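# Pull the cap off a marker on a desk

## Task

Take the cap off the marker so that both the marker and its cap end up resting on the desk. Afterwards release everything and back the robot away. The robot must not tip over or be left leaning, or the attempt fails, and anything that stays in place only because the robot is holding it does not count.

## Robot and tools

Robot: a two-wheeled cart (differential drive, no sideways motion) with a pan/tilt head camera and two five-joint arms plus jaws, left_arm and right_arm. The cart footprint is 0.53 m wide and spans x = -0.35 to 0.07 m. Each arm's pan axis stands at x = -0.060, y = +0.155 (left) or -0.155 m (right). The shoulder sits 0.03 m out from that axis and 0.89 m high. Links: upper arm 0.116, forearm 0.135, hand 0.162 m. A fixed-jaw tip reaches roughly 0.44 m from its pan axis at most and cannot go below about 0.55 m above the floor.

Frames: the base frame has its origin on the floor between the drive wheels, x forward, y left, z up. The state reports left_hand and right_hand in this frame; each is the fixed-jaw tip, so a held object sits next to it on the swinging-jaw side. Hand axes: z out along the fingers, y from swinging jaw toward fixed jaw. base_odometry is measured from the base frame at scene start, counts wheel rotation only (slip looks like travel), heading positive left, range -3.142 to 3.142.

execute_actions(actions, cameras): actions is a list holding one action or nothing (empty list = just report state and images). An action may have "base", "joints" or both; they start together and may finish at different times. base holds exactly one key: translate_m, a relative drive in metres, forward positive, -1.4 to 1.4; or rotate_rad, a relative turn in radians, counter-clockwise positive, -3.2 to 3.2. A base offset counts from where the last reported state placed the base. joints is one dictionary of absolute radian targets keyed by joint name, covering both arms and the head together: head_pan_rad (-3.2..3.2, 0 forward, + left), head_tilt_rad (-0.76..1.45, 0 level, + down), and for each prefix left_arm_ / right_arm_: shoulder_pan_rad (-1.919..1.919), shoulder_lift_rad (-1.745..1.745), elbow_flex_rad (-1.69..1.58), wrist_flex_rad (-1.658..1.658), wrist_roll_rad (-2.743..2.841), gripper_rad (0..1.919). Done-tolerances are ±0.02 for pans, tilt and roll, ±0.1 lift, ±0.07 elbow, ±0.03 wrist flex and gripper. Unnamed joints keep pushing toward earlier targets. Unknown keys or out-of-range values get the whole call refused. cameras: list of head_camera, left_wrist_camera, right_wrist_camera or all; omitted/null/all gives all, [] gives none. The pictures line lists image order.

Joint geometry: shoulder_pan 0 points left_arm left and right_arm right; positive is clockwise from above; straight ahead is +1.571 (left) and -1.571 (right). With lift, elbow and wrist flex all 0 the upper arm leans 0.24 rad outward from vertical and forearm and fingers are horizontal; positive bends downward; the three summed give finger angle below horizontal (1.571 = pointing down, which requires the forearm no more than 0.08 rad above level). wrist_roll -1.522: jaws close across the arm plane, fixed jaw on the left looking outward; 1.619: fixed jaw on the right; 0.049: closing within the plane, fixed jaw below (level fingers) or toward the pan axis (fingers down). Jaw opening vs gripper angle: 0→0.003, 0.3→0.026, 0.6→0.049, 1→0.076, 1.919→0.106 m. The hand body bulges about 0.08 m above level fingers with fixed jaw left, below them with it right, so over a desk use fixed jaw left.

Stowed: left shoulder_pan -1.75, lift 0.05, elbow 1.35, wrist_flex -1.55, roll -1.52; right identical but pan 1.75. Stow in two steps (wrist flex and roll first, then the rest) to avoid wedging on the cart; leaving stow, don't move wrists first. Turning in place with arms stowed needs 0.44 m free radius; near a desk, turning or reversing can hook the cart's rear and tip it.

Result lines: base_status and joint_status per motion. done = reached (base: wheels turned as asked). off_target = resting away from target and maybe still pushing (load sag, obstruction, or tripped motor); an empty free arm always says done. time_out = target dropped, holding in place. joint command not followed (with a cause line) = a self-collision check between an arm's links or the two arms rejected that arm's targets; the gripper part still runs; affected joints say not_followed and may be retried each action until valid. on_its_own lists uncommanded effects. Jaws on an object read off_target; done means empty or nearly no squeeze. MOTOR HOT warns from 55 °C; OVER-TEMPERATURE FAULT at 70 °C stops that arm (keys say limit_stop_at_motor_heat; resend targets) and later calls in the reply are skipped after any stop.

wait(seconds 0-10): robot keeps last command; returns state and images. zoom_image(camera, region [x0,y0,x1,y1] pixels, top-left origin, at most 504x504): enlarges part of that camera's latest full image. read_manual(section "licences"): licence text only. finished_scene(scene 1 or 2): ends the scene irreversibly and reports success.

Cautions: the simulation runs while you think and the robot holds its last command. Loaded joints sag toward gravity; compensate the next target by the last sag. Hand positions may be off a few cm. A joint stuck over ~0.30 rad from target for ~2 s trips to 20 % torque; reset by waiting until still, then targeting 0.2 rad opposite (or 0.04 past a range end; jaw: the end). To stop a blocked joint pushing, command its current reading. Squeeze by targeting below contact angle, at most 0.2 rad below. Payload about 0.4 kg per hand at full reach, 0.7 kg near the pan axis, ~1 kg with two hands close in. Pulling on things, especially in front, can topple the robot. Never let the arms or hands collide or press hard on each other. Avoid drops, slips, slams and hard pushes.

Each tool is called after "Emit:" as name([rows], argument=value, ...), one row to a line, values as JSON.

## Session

Emit:
execute_actions([
  {"joints":{"head_tilt_rad":0.4}},
])

Scene clock: 1.07 s.
base_odometry: x=+0.000 y=+0.000 heading=+0.000 (m, m, rad; odometry frame)
base_status: not commanded
joint_positions: head_pan_rad=-0.032 head_tilt_rad=+0.393 left_arm_shoulder_pan_rad=-1.776 left_arm_shoulder_lift_rad=+0.076 left_arm_elbow_flex_rad=+1.337 left_arm_wrist_flex_rad=-1.583 left_arm_wrist_roll_rad=-1.528 left_arm_gripper_rad=+1.920 right_arm_shoulder_pan_rad=+1.763 right_arm_shoulder_lift_rad=+0.065 right_arm_elbow_flex_rad=+1.364 right_arm_wrist_flex_rad=-1.491 right_arm_wrist_roll_rad=-1.530 right_arm_gripper_rad=+1.920
joint_status: all done
left_hand: x=-0.3046 y=+0.0961 z=+0.8987 quat_wxyz=(-0.081, -0.641, -0.064, +0.760) (m; base frame)
right_hand: x=-0.3069 y=-0.1149 z=+0.8815 quat_wxyz=(-0.067, +0.681, -0.068, -0.726) (m; base frame)
pictures: head_camera, left_wrist_camera, right_wrist_camera
Images, in order (width x height): head_camera 644x476, left_wrist_camera 644x476, right_wrist_camera 644x476.

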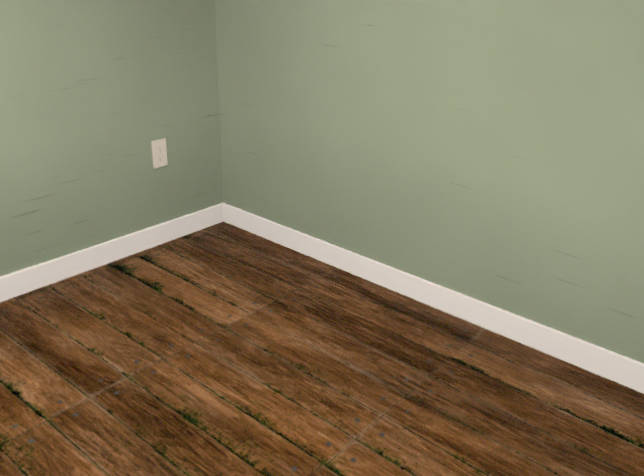

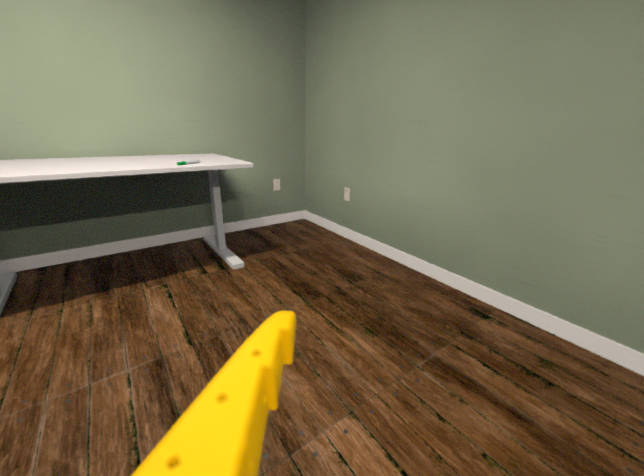

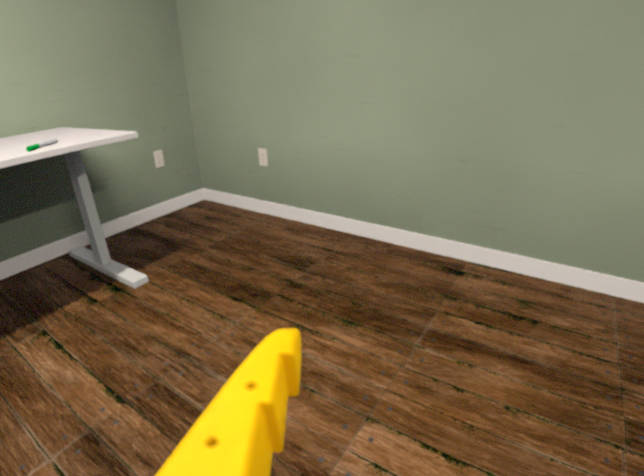

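Emit:
execute_actions([
  {"base":{"rotate_rad":-2.6},"joints":{"head_tilt_rad":0.3}},
], cameras=["head_camera"])

Scene clock: 6.80 s.
base_odometry: x=-0.001 y=+0.000 heading=-2.599 (m, m, rad; odometry frame)
base_status: done
joint_positions: head_pan_rad=-0.032 head_tilt_rad=+0.313 left_arm_shoulder_pan_rad=-1.776 left_arm_shoulder_lift_rad=+0.076 left_arm_elbow_flex_rad=+1.337 left_arm_wrist_flex_rad=-1.583 left_arm_wrist_roll_rad=-1.528 left_arm_gripper_rad=+1.920 right_arm_shoulder_pan_rad=+1.763 right_arm_shoulder_lift_rad=+0.065 right_arm_elbow_flex_rad=+1.364 right_arm_wrist_flex_rad=-1.491 right_arm_wrist_roll_rad=-1.530 right_arm_gripper_rad=+1.920
joint_status: all done
left_hand: x=-0.3046 y=+0.0961 z=+0.8987 quat_wxyz=(-0.081, -0.641, -0.064, +0.760) (m; base frame)
right_hand: x=-0.3069 y=-0.1149 z=+0.8815 quat_wxyz=(-0.067, +0.681, -0.068, -0.726) (m; base frame)
pictures: head_camera
Images, in order (width x height): head_camera 644x476.

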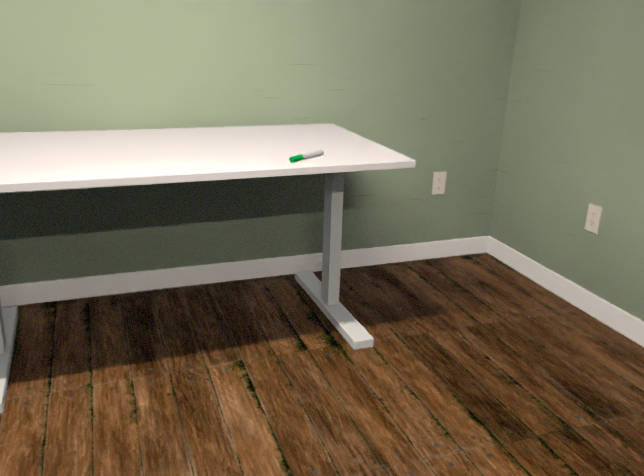

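Emit:
execute_actions([
  {"base":{"rotate_rad":-0.5}},
], cameras=[])

Emit:
execute_actions([
  {"base":{"translate_m":1.15}},
], cameras=[])

Emit:
execute_actions([
  {"base":{"rotate_rad":0.9},"joints":{"head_tilt_rad":0.5}},
], cameras=["head_camera"])

Scene clock: 14.03 s.
base_odometry: x=+0.000 y=+0.000 heading=-3.098 (m, m, rad; odometry frame)
base_status: done
joint_positions: head_pan_rad=-0.032 head_tilt_rad=+0.313 left_arm_shoulder_pan_rad=-1.776 left_arm_shoulder_lift_rad=+0.076 left_arm_elbow_flex_rad=+1.337 left_arm_wrist_flex_rad=-1.583 left_arm_wrist_roll_rad=-1.528 left_arm_gripper_rad=+1.920 right_arm_shoulder_pan_rad=+1.763 right_arm_shoulder_lift_rad=+0.065 right_arm_elbow_flex_rad=+1.364 right_arm_wrist_flex_rad=-1.491 right_arm_wrist_roll_rad=-1.530 right_arm_gripper_rad=+1.920
joint_status: not commanded
left_hand: x=-0.3046 y=+0.0961 z=+0.8987 quat_wxyz=(-0.081, -0.641, -0.064, +0.760) (m; base frame)
right_hand: x=-0.3069 y=-0.1149 z=+0.8815 quat_wxyz=(-0.067, +0.681, -0.068, -0.726) (m; base frame)
pictures: none
No camera images: the call's "cameras" was empty. Leave "cameras" out to get every camera's image.

Scene clock: 20.70 s.
base_odometry: x=-1.149 y=-0.049 heading=-3.097 (m, m, rad; odometry frame)
base_status: done
joint_positions: head_pan_rad=-0.032 head_tilt_rad=+0.313 left_arm_shoulder_pan_rad=-1.776 left_arm_shoulder_lift_rad=+0.076 left_arm_elbow_flex_rad=+1.337 left_arm_wrist_flex_rad=-1.583 left_arm_wrist_roll_rad=-1.528 left_arm_gripper_rad=+1.920 right_arm_shoulder_pan_rad=+1.763 right_arm_shoulder_lift_rad=+0.065 right_arm_elbow_flex_rad=+1.364 right_arm_wrist_flex_rad=-1.491 right_arm_wrist_roll_rad=-1.530 right_arm_gripper_rad=+1.920
joint_status: not commanded
left_hand: x=-0.3046 y=+0.0961 z=+0.8987 quat_wxyz=(-0.081, -0.641, -0.064, +0.760) (m; base frame)
right_hand: x=-0.3069 y=-0.1149 z=+0.8815 quat_wxyz=(-0.067, +0.681, -0.068, -0.726) (m; base frame)
pictures: none
No camera images: the call's "cameras" was empty. Leave "cameras" out to get every camera's image.

Scene clock: 22.53 s.
base_odometry: x=-1.149 y=-0.048 heading=-2.199 (m, m, rad; odometry frame)
base_status: done
joint_positions: head_pan_rad=-0.032 head_tilt_rad=+0.494 left_arm_shoulder_pan_rad=-1.776 left_arm_shoulder_lift_rad=+0.076 left_arm_elbow_flex_rad=+1.337 left_arm_wrist_flex_rad=-1.583 left_arm_wrist_roll_rad=-1.528 left_arm_gripper_rad=+1.920 right_arm_shoulder_pan_rad=+1.763 right_arm_shoulder_lift_rad=+0.065 right_arm_elbow_flex_rad=+1.364 right_arm_wrist_flex_rad=-1.491 right_arm_wrist_roll_rad=-1.530 right_arm_gripper_rad=+1.920
joint_status: all done
left_hand: x=-0.3046 y=+0.0961 z=+0.8987 quat_wxyz=(-0.081, -0.641, -0.064, +0.760) (m; base frame)
right_hand: x=-0.3069 y=-0.1149 z=+0.8815 quat_wxyz=(-0.067, +0.681, -0.068, -0.726) (m; base frame)
pictures: head_camera
Images, in order (width x height): head_camera 644x476.

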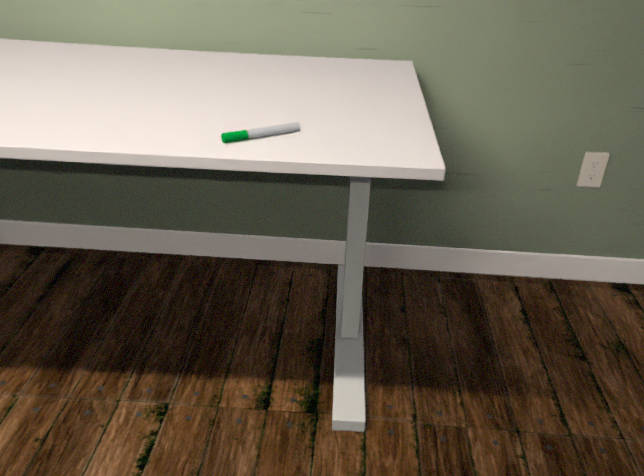

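Emit:
execute_actions([
  {"base":{"rotate_rad":0.08}},
], cameras=[])

Emit:
execute_actions([
  {"base":{"translate_m":0.9},"joints":{"head_tilt_rad":1.0,"left_arm_shoulder_pan_rad":1.8,"left_arm_shoulder_lift_rad":0.5,"left_arm_elbow_flex_rad":-0.69,"right_arm_shoulder_pan_rad":-1.8,"right_arm_shoulder_lift_rad":0.5,"right_arm_elbow_flex_rad":-0.69}},
], cameras=["head_camera"])

Scene clock: 29.83 s.
base_odometry: x=-1.148 y=-0.048 heading=-2.116 (m, m, rad; odometry frame)
base_status: done
joint_positions: head_pan_rad=-0.032 head_tilt_rad=+0.494 left_arm_shoulder_pan_rad=-1.776 left_arm_shoulder_lift_rad=+0.076 left_arm_elbow_flex_rad=+1.337 left_arm_wrist_flex_rad=-1.583 left_arm_wrist_roll_rad=-1.528 left_arm_gripper_rad=+1.920 right_arm_shoulder_pan_rad=+1.763 right_arm_shoulder_lift_rad=+0.065 right_arm_elbow_flex_rad=+1.364 right_arm_wrist_flex_rad=-1.491 right_arm_wrist_roll_rad=-1.530 right_arm_gripper_rad=+1.920
joint_status: not commanded
left_hand: x=-0.3046 y=+0.0961 z=+0.8987 quat_wxyz=(-0.081, -0.641, -0.064, +0.760) (m; base frame)
right_hand: x=-0.3069 y=-0.1149 z=+0.8815 quat_wxyz=(-0.067, +0.681, -0.068, -0.726) (m; base frame)
pictures: none
No camera images: the call's "cameras" was empty. Leave "cameras" out to get every camera's image.

Scene clock: 35.10 s.
base_odometry: x=-1.615 y=-0.818 heading=-2.117 (m, m, rad; odometry frame)
base_status: done
joint_positions: head_pan_rad=-0.032 head_tilt_rad=+0.995 left_arm_shoulder_pan_rad=+1.790 left_arm_shoulder_lift_rad=+0.518 left_arm_elbow_flex_rad=-0.659 left_arm_wrist_flex_rad=-1.583 left_arm_wrist_roll_rad=-1.528 left_arm_gripper_rad=+1.920 right_arm_shoulder_pan_rad=-1.789 right_arm_shoulder_lift_rad=+0.518 right_arm_elbow_flex_rad=-0.659 right_arm_wrist_flex_rad=-1.491 right_arm_wrist_roll_rad=-1.530 right_arm_gripper_rad=+1.920
joint_status: all done
left_hand: x=+0.1554 y=+0.1149 z=+1.1608 quat_wxyz=(+0.991, -0.009, -0.076, -0.106) (m; base frame)
right_hand: x=+0.1663 y=-0.0970 z=+1.1624 quat_wxyz=(+0.993, +0.003, -0.031, +0.113) (m; base frame)
pictures: head_camera
Images, in order (width x height): head_camera 644x476.

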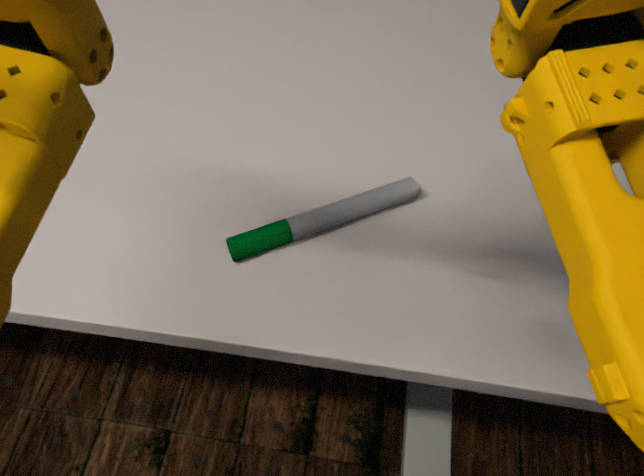

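Emit:
execute_actions([
  {"joints":{"left_arm_shoulder_pan_rad":1.9,"left_arm_shoulder_lift_rad":0.75,"left_arm_elbow_flex_rad":-0.75,"left_arm_wrist_flex_rad":1.23,"left_arm_wrist_roll_rad":0.7,"left_arm_gripper_rad":0.8,"right_arm_shoulder_pan_rad":-1.84,"right_arm_shoulder_lift_rad":0.85,"right_arm_elbow_flex_rad":-0.95,"right_arm_wrist_flex_rad":1.2,"right_arm_wrist_roll_rad":0.12,"right_arm_gripper_rad":0.8}},
])

Scene clock: 45.60 s.
base_odometry: x=-1.615 y=-0.818 heading=-2.117 (m, m, rad; odometry frame)
base_status: not commanded
joint_positions: head_pan_rad=-0.032 head_tilt_rad=+0.995 left_arm_shoulder_pan_rad=+1.895 left_arm_shoulder_lift_rad=+0.805 left_arm_elbow_flex_rad=-0.713 left_arm_wrist_flex_rad=+1.223 left_arm_wrist_roll_rad=+0.691 left_arm_gripper_rad=+0.809 right_arm_shoulder_pan_rad=-1.836 right_arm_shoulder_lift_rad=+0.878 right_arm_elbow_flex_rad=-0.941 right_arm_wrist_flex_rad=+1.196 right_arm_wrist_roll_rad=+0.112 right_arm_gripper_rad=+0.811
joint_status: all done
joint sent to its limit — the command would take left_arm_shoulder_pan_rad past its upper limit, so that joint was sent only as far as its limit.
left_hand: x=+0.2231 y=+0.0546 z=+0.7878 quat_wxyz=(+0.038, -0.804, +0.581, -0.122) (m; base frame)
right_hand: x=+0.2588 y=-0.0693 z=+0.8093 quat_wxyz=(+0.168, -0.794, +0.568, -0.137) (m; base frame)
pictures: head_camera, left_wrist_camera, right_wrist_camera
Images, in order (width x height): head_camera 644x476, left_wrist_camera 644x476, right_wrist_camera 644x476.

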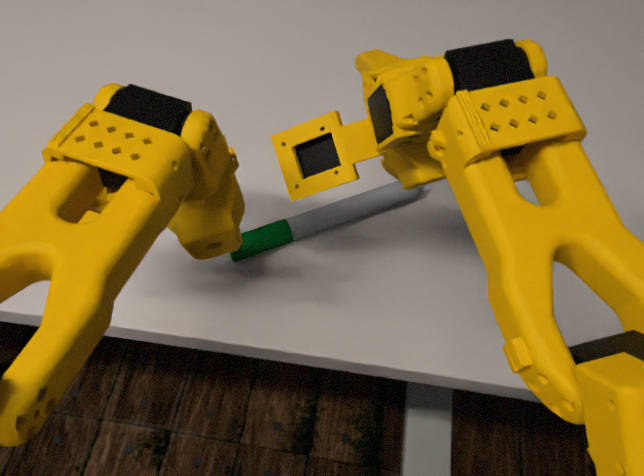

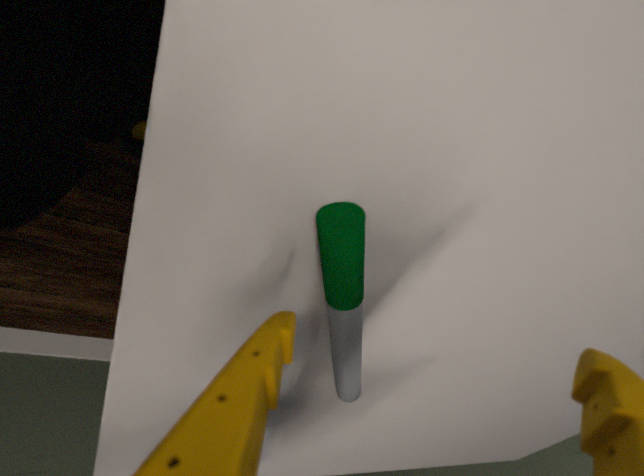

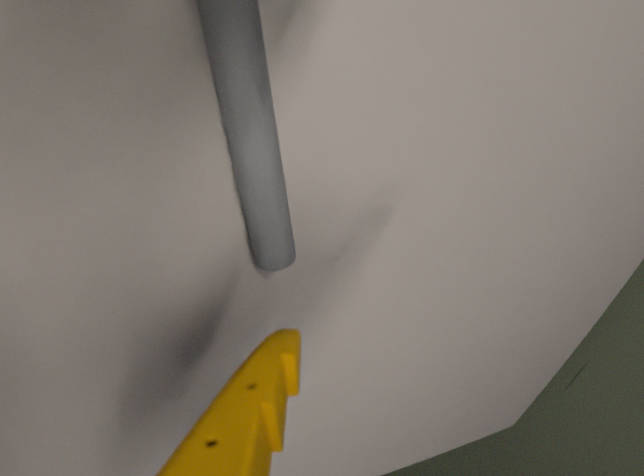

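Emit:
execute_actions([
  {"joints":{"left_arm_shoulder_lift_rad":1.0,"left_arm_wrist_flex_rad":0.98,"right_arm_shoulder_pan_rad":-1.9,"right_arm_shoulder_lift_rad":0.75,"right_arm_elbow_flex_rad":-0.75,"right_arm_wrist_flex_rad":1.25,"right_arm_wrist_roll_rad":0.1}},
], cameras=["left_wrist_camera","right_wrist_camera"])

Scene clock: 50.63 s.
base_odometry: x=-1.615 y=-0.818 heading=-2.117 (m, m, rad; odometry frame)
base_status: not commanded
joint_positions: head_pan_rad=-0.032 head_tilt_rad=+0.995 left_arm_shoulder_pan_rad=+1.895 left_arm_shoulder_lift_rad=+1.024 left_arm_elbow_flex_rad=-0.716 left_arm_wrist_flex_rad=+0.990 left_arm_wrist_roll_rad=+0.691 left_arm_gripper_rad=+0.809 right_arm_shoulder_pan_rad=-1.888 right_arm_shoulder_lift_rad=+0.818 right_arm_elbow_flex_rad=-0.743 right_arm_wrist_flex_rad=+1.245 right_arm_wrist_roll_rad=+0.108 right_arm_gripper_rad=+0.811
joint_status: all done
left_hand: x=+0.2309 y=+0.0520 z=+0.7364 quat_wxyz=(+0.040, -0.803, +0.580, -0.130) (m; base frame)
right_hand: x=+0.2241 y=-0.0626 z=+0.7882 quat_wxyz=(+0.099, -0.820, +0.558, -0.076) (m; base frame)
pictures: left_wrist_camera, right_wrist_camera
Images, in order (width x height): left_wrist_camera 644x476, right_wrist_camera 644x476.

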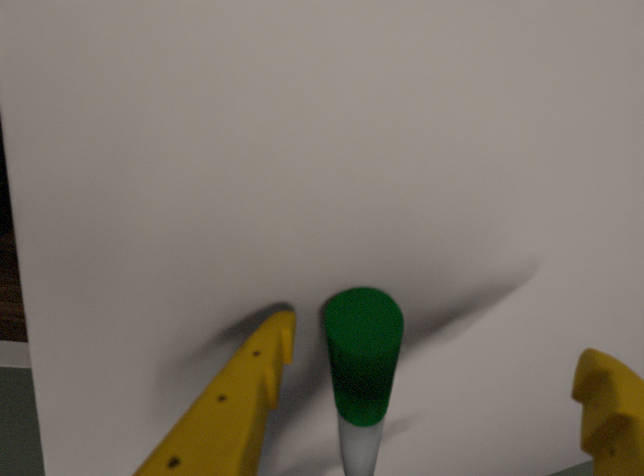

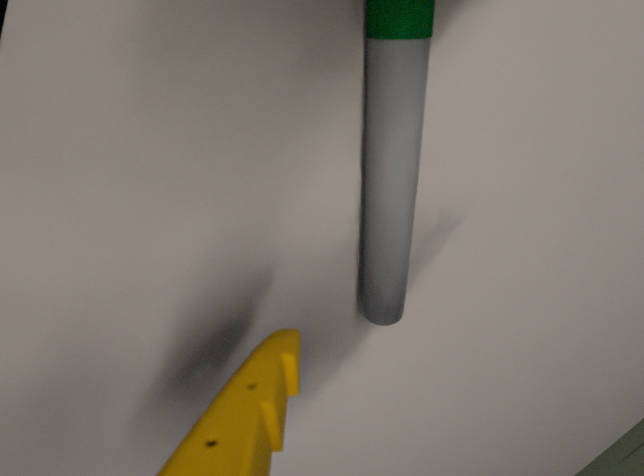

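Emit:
execute_actions([
  {"base":{"translate_m":-0.05},"joints":{"left_arm_shoulder_lift_rad":0.98,"left_arm_elbow_flex_rad":-1.0,"left_arm_wrist_flex_rad":1.05,"right_arm_shoulder_lift_rad":0.95,"right_arm_elbow_flex_rad":-1.02,"right_arm_wrist_flex_rad":1.1}},
], cameras=["left_wrist_camera","right_wrist_camera"])

Scene clock: 58.73 s.
base_odometry: x=-1.589 y=-0.775 heading=-2.118 (m, m, rad; odometry frame)
base_status: done
joint_positions: head_pan_rad=-0.032 head_tilt_rad=+0.995 left_arm_shoulder_pan_rad=+1.879 left_arm_shoulder_lift_rad=+1.024 left_arm_elbow_flex_rad=-0.952 left_arm_wrist_flex_rad=+1.047 left_arm_wrist_roll_rad=+0.693 left_arm_gripper_rad=+0.809 right_arm_shoulder_pan_rad=-1.888 right_arm_shoulder_lift_rad=+0.965 right_arm_elbow_flex_rad=-0.986 right_arm_wrist_flex_rad=+1.115 right_arm_wrist_roll_rad=+0.108 right_arm_gripper_rad=+0.811
joint_status: all done
left_hand: x=+0.2630 y=+0.0467 z=+0.7770 quat_wxyz=(+0.068, -0.795, +0.564, -0.214) (m; base frame)
right_hand: x=+0.2635 y=-0.0496 z=+0.7967 quat_wxyz=(+0.187, -0.804, +0.546, -0.144) (m; base frame)
pictures: left_wrist_camera, right_wrist_camera
Images, in order (width x height): left_wrist_camera 644x476, right_wrist_camera 644x476.

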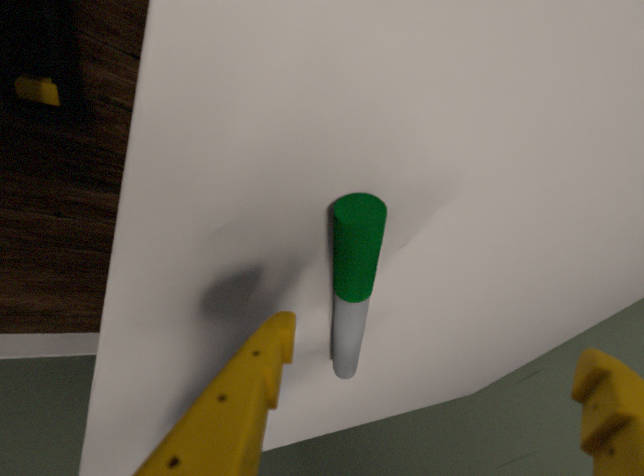

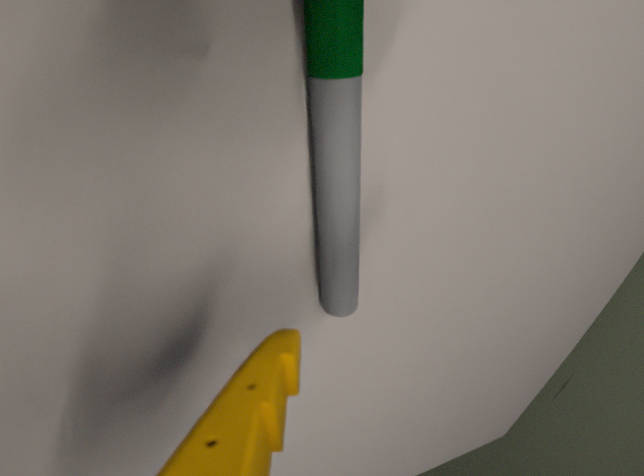

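Lower both.

Emit:
execute_actions([
  {"joints":{"left_arm_shoulder_lift_rad":1.16,"left_arm_wrist_flex_rad":0.88,"right_arm_shoulder_pan_rad":-1.9,"right_arm_shoulder_lift_rad":1.19,"right_arm_wrist_flex_rad":0.86}},
], cameras=["left_wrist_camera","right_wrist_camera"])

Scene clock: 62.53 s.
base_odometry: x=-1.589 y=-0.775 heading=-2.118 (m, m, rad; odometry frame)
base_status: not commanded
joint_positions: head_pan_rad=-0.032 head_tilt_rad=+0.995 left_arm_shoulder_pan_rad=+1.878 left_arm_shoulder_lift_rad=+1.197 left_arm_elbow_flex_rad=-0.953 left_arm_wrist_flex_rad=+0.898 left_arm_wrist_roll_rad=+0.693 left_arm_gripper_rad=+0.809 right_arm_shoulder_pan_rad=-1.887 right_arm_shoulder_lift_rad=+1.208 right_arm_elbow_flex_rad=-0.990 right_arm_wrist_flex_rad=+0.873 right_arm_wrist_roll_rad=+0.106 right_arm_gripper_rad=+0.811
joint_status: all done
left_hand: x=+0.2614 y=+0.0478 z=+0.7330 quat_wxyz=(+0.065, -0.797, +0.565, -0.203) (m; base frame)
right_hand: x=+0.2688 y=-0.0484 z=+0.7378 quat_wxyz=(+0.189, -0.802, +0.547, -0.145) (m; base frame)
pictures: left_wrist_camera, right_wrist_camera
Images, in order (width x height): left_wrist_camera 644x476, right_wrist_camera 644x476.

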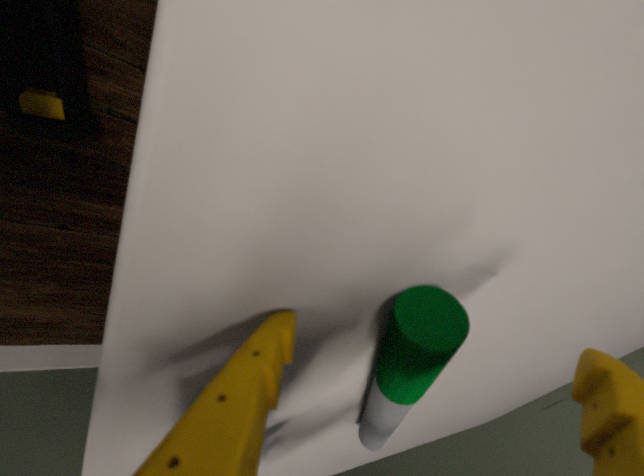

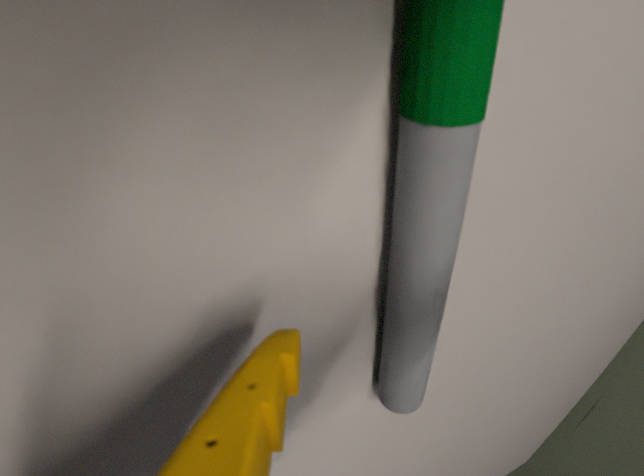

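Marker got nudged; try closing both.

Emit:
execute_actions([
  {"joints":{"left_arm_gripper_rad":0.03,"right_arm_gripper_rad":0.0}},
])

Scene clock: 65.37 s.
base_odometry: x=-1.589 y=-0.775 heading=-2.118 (m, m, rad; odometry frame)
base_status: not commanded
joint_positions: head_pan_rad=-0.032 head_tilt_rad=+0.995 left_arm_shoulder_pan_rad=+1.878 left_arm_shoulder_lift_rad=+1.197 left_arm_elbow_flex_rad=-0.953 left_arm_wrist_flex_rad=+0.898 left_arm_wrist_roll_rad=+0.693 left_arm_gripper_rad=+0.043 right_arm_shoulder_pan_rad=-1.887 right_arm_shoulder_lift_rad=+1.208 right_arm_elbow_flex_rad=-0.990 right_arm_wrist_flex_rad=+0.873 right_arm_wrist_roll_rad=+0.106 right_arm_gripper_rad=+0.012
joint_status: all done
left_hand: x=+0.2614 y=+0.0478 z=+0.7330 quat_wxyz=(+0.065, -0.797, +0.565, -0.203) (m; base frame)
right_hand: x=+0.2688 y=-0.0484 z=+0.7378 quat_wxyz=(+0.189, -0.802, +0.547, -0.145) (m; base frame)
pictures: head_camera, left_wrist_camera, right_wrist_camera
Images, in order (width x height): head_camera 644x476, left_wrist_camera 644x476, right_wrist_camera 644x476.

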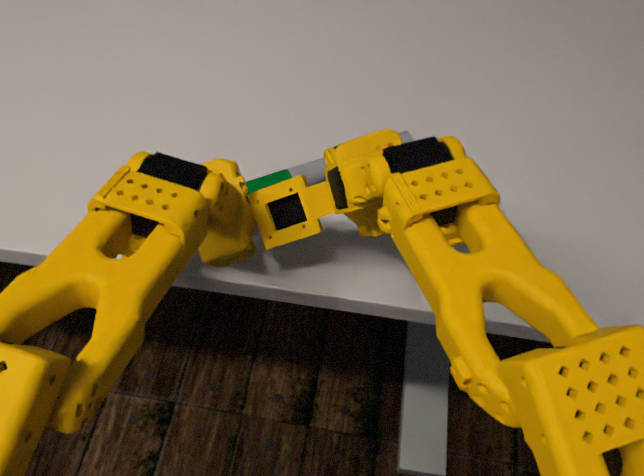

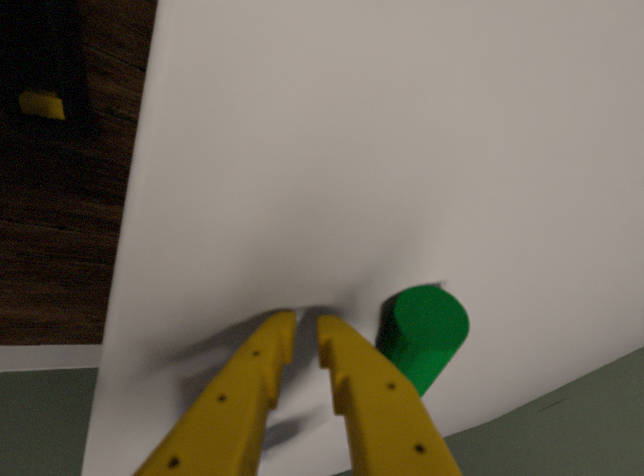

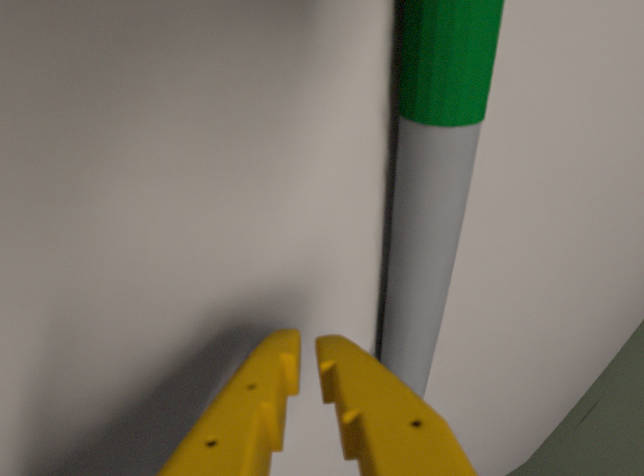

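Emit:
execute_actions([
  {"base":{"rotate_rad":-0.08},"joints":{"left_arm_gripper_rad":0.8,"right_arm_gripper_rad":0.8,"left_arm_shoulder_lift_rad":1.05,"left_arm_wrist_flex_rad":1.0,"right_arm_shoulder_lift_rad":0.7,"right_arm_shoulder_pan_rad":-1.5}},
], cameras=["head_camera","left_wrist_camera"])

Scene clock: 70.43 s.
base_odometry: x=-1.589 y=-0.775 heading=-2.199 (m, m, rad; odometry frame)
base_status: done
joint_positions: head_pan_rad=-0.032 head_tilt_rad=+0.995 left_arm_shoulder_pan_rad=+1.885 left_arm_shoulder_lift_rad=+1.108 left_arm_elbow_flex_rad=-0.964 left_arm_wrist_flex_rad=+0.995 left_arm_wrist_roll_rad=+0.693 left_arm_gripper_rad=+0.788 right_arm_shoulder_pan_rad=-1.511 right_arm_shoulder_lift_rad=+0.766 right_arm_elbow_flex_rad=-0.990 right_arm_wrist_flex_rad=+0.871 right_arm_wrist_roll_rad=+0.106 right_arm_gripper_rad=+0.789
joint_status: all done
left_hand: x=+0.2613 y=+0.0451 z=+0.7566 quat_wxyz=(+0.065, -0.795, +0.568, -0.204) (m; base frame)
right_hand: x=+0.3216 y=-0.1788 z=+0.8878 quat_wxyz=(+0.296, -0.632, +0.634, -0.333) (m; base frame)
pictures: head_camera, left_wrist_camera
Images, in order (width x height): head_camera 644x476, left_wrist_camera 644x476.

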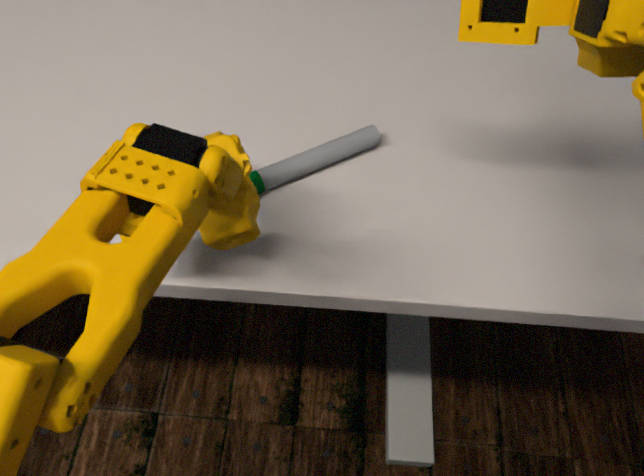

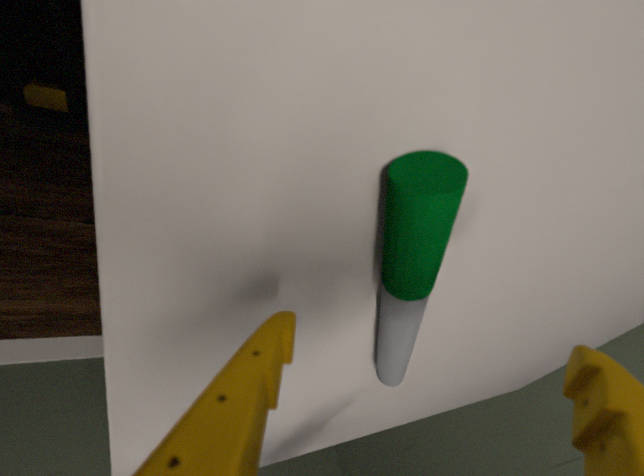

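Emit:
execute_actions([
  {"base":{"translate_m":0.02},"joints":{"left_arm_shoulder_lift_rad":1.24,"left_arm_wrist_flex_rad":0.84,"left_arm_wrist_roll_rad":0.8}},
], cameras=["left_wrist_camera"])

Scene clock: 74.03 s.
base_odometry: x=-1.601 y=-0.792 heading=-2.198 (m, m, rad; odometry frame)
base_status: done
joint_positions: head_pan_rad=-0.032 head_tilt_rad=+0.995 left_arm_shoulder_pan_rad=+1.885 left_arm_shoulder_lift_rad=+1.240 left_arm_elbow_flex_rad=-0.990 left_arm_wrist_flex_rad=+0.844 left_arm_wrist_roll_rad=+0.793 left_arm_gripper_rad=+0.788 right_arm_shoulder_pan_rad=-1.511 right_arm_shoulder_lift_rad=+0.766 right_arm_elbow_flex_rad=-0.990 right_arm_wrist_flex_rad=+0.871 right_arm_wrist_roll_rad=+0.106 right_arm_gripper_rad=+0.789
joint_status: all done
left_hand: x=+0.2678 y=+0.0423 z=+0.7305 quat_wxyz=(+0.060, -0.818, +0.525, -0.228) (m; base frame)
right_hand: x=+0.3216 y=-0.1788 z=+0.8878 quat_wxyz=(+0.296, -0.632, +0.634, -0.333) (m; base frame)
pictures: left_wrist_camera
Images, in order (width x height): left_wrist_camera 644x476.

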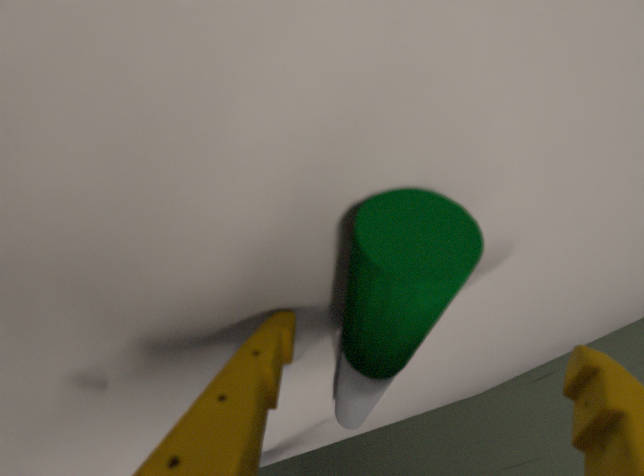

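Emit:
execute_actions([
  {"joints":{"left_arm_gripper_rad":0.03}},
], cameras=["left_wrist_camera"])

Emit:
execute_actions([
  {"joints":{"left_arm_shoulder_lift_rad":1.08,"left_arm_wrist_flex_rad":0.98,"left_arm_wrist_roll_rad":0.45}},
], cameras=["head_camera"])

Scene clock: 78.00 s.
base_odometry: x=-1.601 y=-0.792 heading=-2.198 (m, m, rad; odometry frame)
base_status: not commanded
joint_positions: head_pan_rad=-0.032 head_tilt_rad=+0.995 left_arm_shoulder_pan_rad=+1.885 left_arm_shoulder_lift_rad=+1.240 left_arm_elbow_flex_rad=-0.990 left_arm_wrist_flex_rad=+0.844 left_arm_wrist_roll_rad=+0.793 left_arm_gripper_rad=+0.216 right_arm_shoulder_pan_rad=-1.511 right_arm_shoulder_lift_rad=+0.766 right_arm_elbow_flex_rad=-0.990 right_arm_wrist_flex_rad=+0.871 right_arm_wrist_roll_rad=+0.106 right_arm_gripper_rad=+0.789
joint_status: left_arm_gripper_rad off_target (ended at +0.216, target +0.030)
left_hand: x=+0.2678 y=+0.0423 z=+0.7305 quat_wxyz=(+0.060, -0.818, +0.525, -0.228) (m; base frame)
right_hand: x=+0.3216 y=-0.1788 z=+0.8878 quat_wxyz=(+0.296, -0.632, +0.634, -0.333) (m; base frame)
pictures: left_wrist_camera
Images, in order (width x height): left_wrist_camera 644x476.

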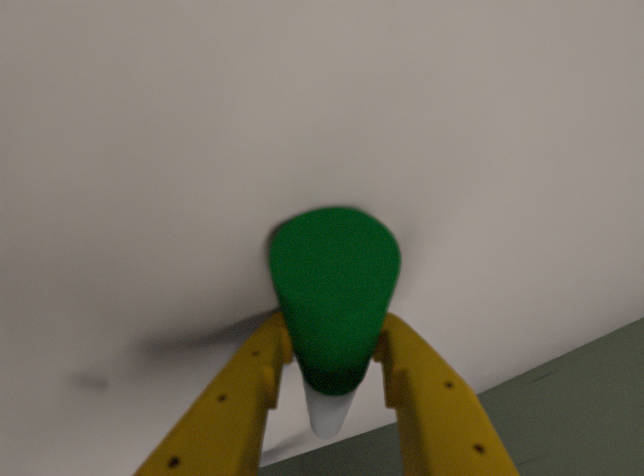

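Scene clock: 79.03 s.
base_odometry: x=-1.601 y=-0.792 heading=-2.198 (m, m, rad; odometry frame)
base_status: not commanded
joint_positions: head_pan_rad=-0.032 head_tilt_rad=+0.995 left_arm_shoulder_pan_rad=+1.885 left_arm_shoulder_lift_rad=+1.142 left_arm_elbow_flex_rad=-0.990 left_arm_wrist_flex_rad=+0.975 left_arm_wrist_roll_rad=+0.458 left_arm_gripper_rad=+0.216 right_arm_shoulder_pan_rad=-1.511 right_arm_shoulder_lift_rad=+0.766 right_arm_elbow_flex_rad=-0.990 right_arm_wrist_flex_rad=+0.871 right_arm_wrist_roll_rad=+0.106 right_arm_gripper_rad=+0.789
joint_status: all done
left_hand: x=+0.2633 y=+0.0461 z=+0.7521 quat_wxyz=(+0.091, -0.722, +0.656, -0.201) (m; base frame)
right_hand: x=+0.3216 y=-0.1788 z=+0.8878 quat_wxyz=(+0.296, -0.632, +0.634, -0.333) (m; base frame)
pictures: head_camera
Images, in order (width x height): head_camera 644x476.

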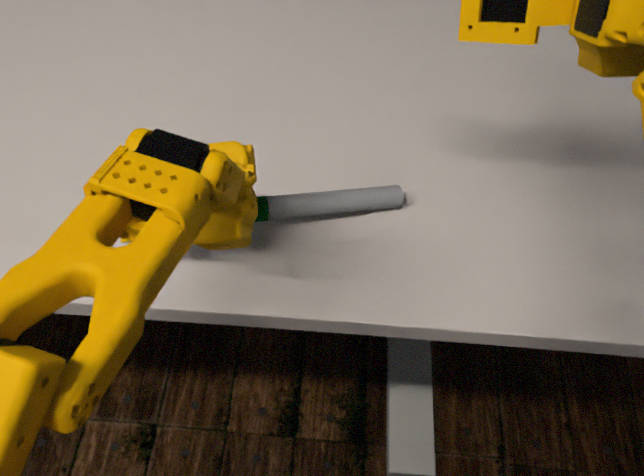

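Right hover, slightly more extended than scene 1.

Emit:
execute_actions([
  {"joints":{"right_arm_shoulder_pan_rad":-1.87,"right_arm_shoulder_lift_rad":0.82,"right_arm_elbow_flex_rad":-0.78,"right_arm_wrist_flex_rad":1.17,"right_arm_wrist_roll_rad":-0.2}},
], cameras=["head_camera","right_wrist_camera"])

Scene clock: 85.13 s.
base_odometry: x=-1.601 y=-0.792 heading=-2.198 (m, m, rad; odometry frame)
base_status: not commanded
joint_positions: head_pan_rad=-0.032 head_tilt_rad=+0.995 left_arm_shoulder_pan_rad=+1.885 left_arm_shoulder_lift_rad=+1.142 left_arm_elbow_flex_rad=-0.990 left_arm_wrist_flex_rad=+0.975 left_arm_wrist_roll_rad=+0.458 left_arm_gripper_rad=+0.216 right_arm_shoulder_pan_rad=-1.859 right_arm_shoulder_lift_rad=+0.847 right_arm_elbow_flex_rad=-0.773 right_arm_wrist_flex_rad=+1.167 right_arm_wrist_roll_rad=-0.193 right_arm_gripper_rad=+0.789
joint_status: all done
left_hand: x=+0.2633 y=+0.0461 z=+0.7521 quat_wxyz=(+0.091, -0.722, +0.656, -0.201) (m; base frame)
right_hand: x=+0.2394 y=-0.0647 z=+0.7882 quat_wxyz=(+0.142, -0.714, +0.681, -0.081) (m; base frame)
pictures: head_camera, right_wrist_camera
Images, in order (width x height): head_camera 644x476, right_wrist_camera 644x476.

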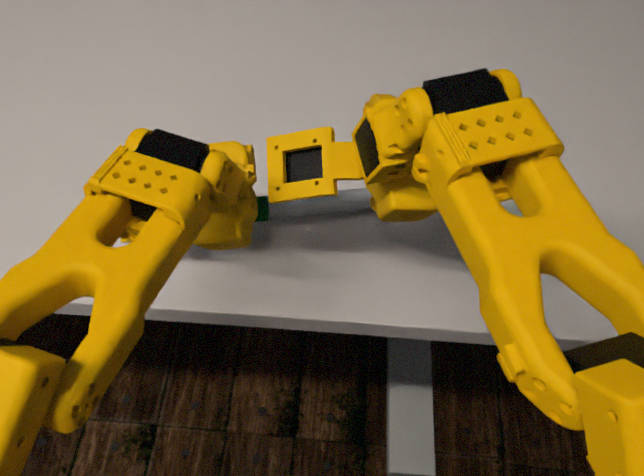

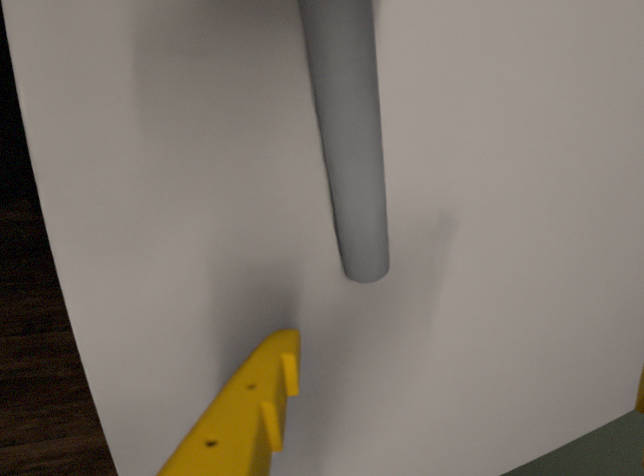

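Emit:
execute_actions([
  {"joints":{"right_arm_shoulder_pan_rad":-1.9,"right_arm_shoulder_lift_rad":1.0,"right_arm_elbow_flex_rad":-1.2,"right_arm_wrist_flex_rad":1.15,"right_arm_wrist_roll_rad":2.84}},
], cameras=["head_camera","right_wrist_camera"])

Scene clock: 94.37 s.
base_odometry: x=-1.601 y=-0.792 heading=-2.198 (m, m, rad; odometry frame)
base_status: not commanded
joint_positions: head_pan_rad=-0.032 head_tilt_rad=+0.995 left_arm_shoulder_pan_rad=+1.885 left_arm_shoulder_lift_rad=+1.140 left_arm_elbow_flex_rad=-0.989 left_arm_wrist_flex_rad=+0.978 left_arm_wrist_roll_rad=+0.458 left_arm_gripper_rad=+0.216 right_arm_shoulder_pan_rad=-1.890 right_arm_shoulder_lift_rad=+1.025 right_arm_elbow_flex_rad=-1.162 right_arm_wrist_flex_rad=+1.160 right_arm_wrist_roll_rad=+2.825 right_arm_gripper_rad=+0.789
joint_status: all done
joint sent to its limit — the command would take right_arm_wrist_roll_rad past its upper limit, so that joint was sent only as far as its limit.
left_hand: x=+0.2628 y=+0.0462 z=+0.7521 quat_wxyz=(+0.090, -0.722, +0.656, -0.200) (m; base frame)
right_hand: x=+0.2866 y=-0.0435 z=+0.8189 quat_wxyz=(-0.116, -0.696, -0.665, -0.245) (m; base frame)
pictures: head_camera, right_wrist_camera
Images, in order (width x height): head_camera 644x476, right_wrist_camera 644x476.

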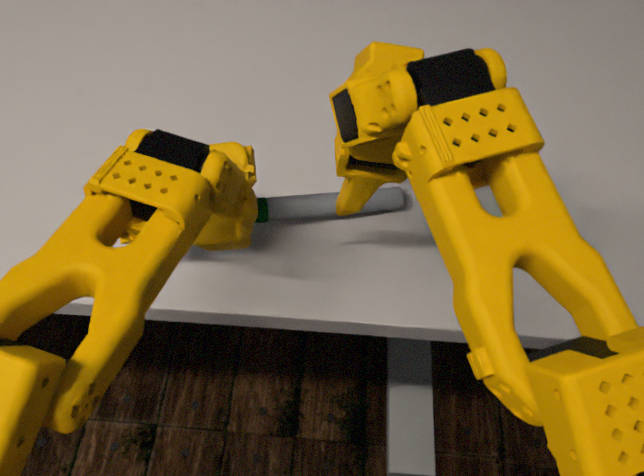

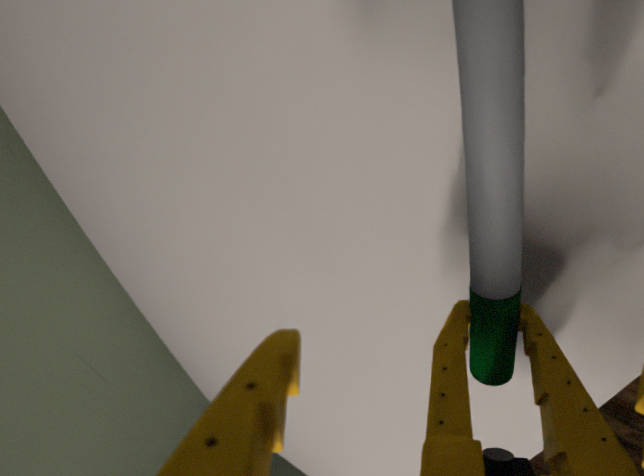

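Emit:
execute_actions([
  {"joints":{"right_arm_shoulder_lift_rad":1.17,"right_arm_wrist_flex_rad":1.08}},
], cameras=["head_camera","right_wrist_camera"])

Scene clock: 98.80 s.
base_odometry: x=-1.601 y=-0.792 heading=-2.198 (m, m, rad; odometry frame)
base_status: not commanded
joint_positions: head_pan_rad=-0.032 head_tilt_rad=+0.995 left_arm_shoulder_pan_rad=+1.885 left_arm_shoulder_lift_rad=+1.140 left_arm_elbow_flex_rad=-0.989 left_arm_wrist_flex_rad=+0.978 left_arm_wrist_roll_rad=+0.458 left_arm_gripper_rad=+0.216 right_arm_shoulder_pan_rad=-1.890 right_arm_shoulder_lift_rad=+1.197 right_arm_elbow_flex_rad=-1.165 right_arm_wrist_flex_rad=+1.091 right_arm_wrist_roll_rad=+2.825 right_arm_gripper_rad=+0.789
joint_status: all done
left_hand: x=+0.2628 y=+0.0462 z=+0.7521 quat_wxyz=(+0.090, -0.722, +0.656, -0.200) (m; base frame)
right_hand: x=+0.2796 y=-0.0458 z=+0.7685 quat_wxyz=(-0.095, -0.705, -0.673, -0.201) (m; base frame)
pictures: head_camera, right_wrist_camera
Images, in order (width x height): head_camera 644x476, right_wrist_camera 644x476.

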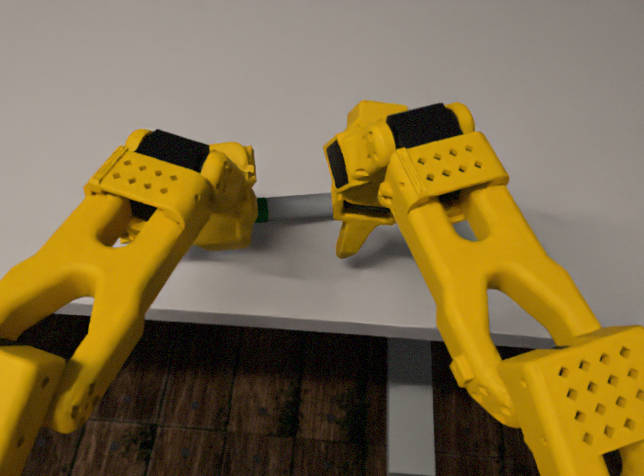

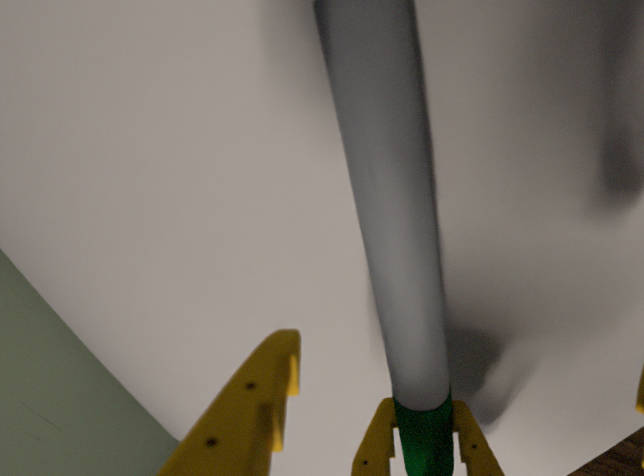

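Emit:
execute_actions([
  {"joints":{"right_arm_shoulder_lift_rad":1.27,"right_arm_wrist_flex_rad":0.98}},
], cameras=["right_wrist_camera"])

Emit:
execute_actions([
  {"joints":{"right_arm_gripper_rad":0.0}},
], cameras=["right_wrist_camera"])

Scene clock: 103.10 s.
base_odometry: x=-1.601 y=-0.792 heading=-2.198 (m, m, rad; odometry frame)
base_status: not commanded
joint_positions: head_pan_rad=-0.032 head_tilt_rad=+0.995 left_arm_shoulder_pan_rad=+1.885 left_arm_shoulder_lift_rad=+1.140 left_arm_elbow_flex_rad=-0.989 left_arm_wrist_flex_rad=+0.978 left_arm_wrist_roll_rad=+0.458 left_arm_gripper_rad=+0.216 right_arm_shoulder_pan_rad=-1.890 right_arm_shoulder_lift_rad=+1.298 right_arm_elbow_flex_rad=-1.165 right_arm_wrist_flex_rad=+0.991 right_arm_wrist_roll_rad=+2.825 right_arm_gripper_rad=+0.789
joint_status: all done
left_hand: x=+0.2628 y=+0.0462 z=+0.7521 quat_wxyz=(+0.090, -0.722, +0.656, -0.200) (m; base frame)
right_hand: x=+0.2797 y=-0.0457 z=+0.7431 quat_wxyz=(-0.095, -0.705, -0.673, -0.200) (m; base frame)
pictures: right_wrist_camera
Images, in order (width x height): right_wrist_camera 644x476.

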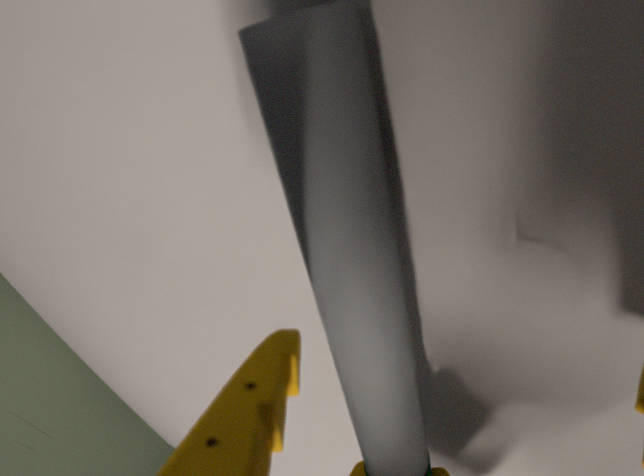

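Scene clock: 104.03 s.
base_odometry: x=-1.601 y=-0.792 heading=-2.198 (m, m, rad; odometry frame)
base_status: not commanded
joint_positions: head_pan_rad=-0.032 head_tilt_rad=+0.995 left_arm_shoulder_pan_rad=+1.885 left_arm_shoulder_lift_rad=+1.140 left_arm_elbow_flex_rad=-0.989 left_arm_wrist_flex_rad=+0.978 left_arm_wrist_roll_rad=+0.458 left_arm_gripper_rad=+0.216 right_arm_shoulder_pan_rad=-1.890 right_arm_shoulder_lift_rad=+1.298 right_arm_elbow_flex_rad=-1.165 right_arm_wrist_flex_rad=+0.991 right_arm_wrist_roll_rad=+2.825 right_arm_gripper_rad=+0.012
joint_status: all done
left_hand: x=+0.2628 y=+0.0462 z=+0.7521 quat_wxyz=(+0.090, -0.722, +0.656, -0.200) (m; base frame)
right_hand: x=+0.2797 y=-0.0457 z=+0.7431 quat_wxyz=(-0.095, -0.705, -0.673, -0.200) (m; base frame)
pictures: right_wrist_camera
Images, in order (width x height): right_wrist_camera 644x476.

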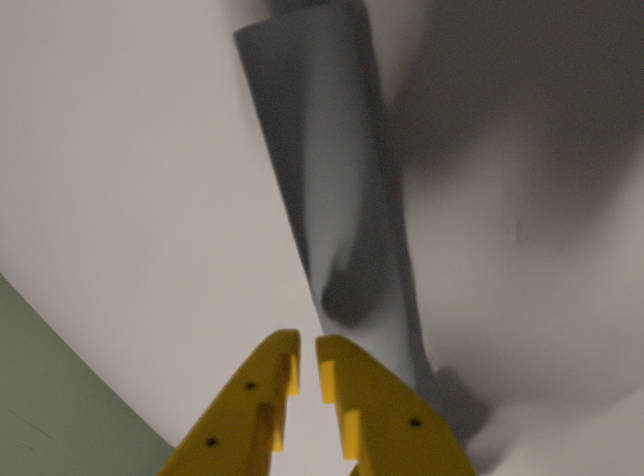

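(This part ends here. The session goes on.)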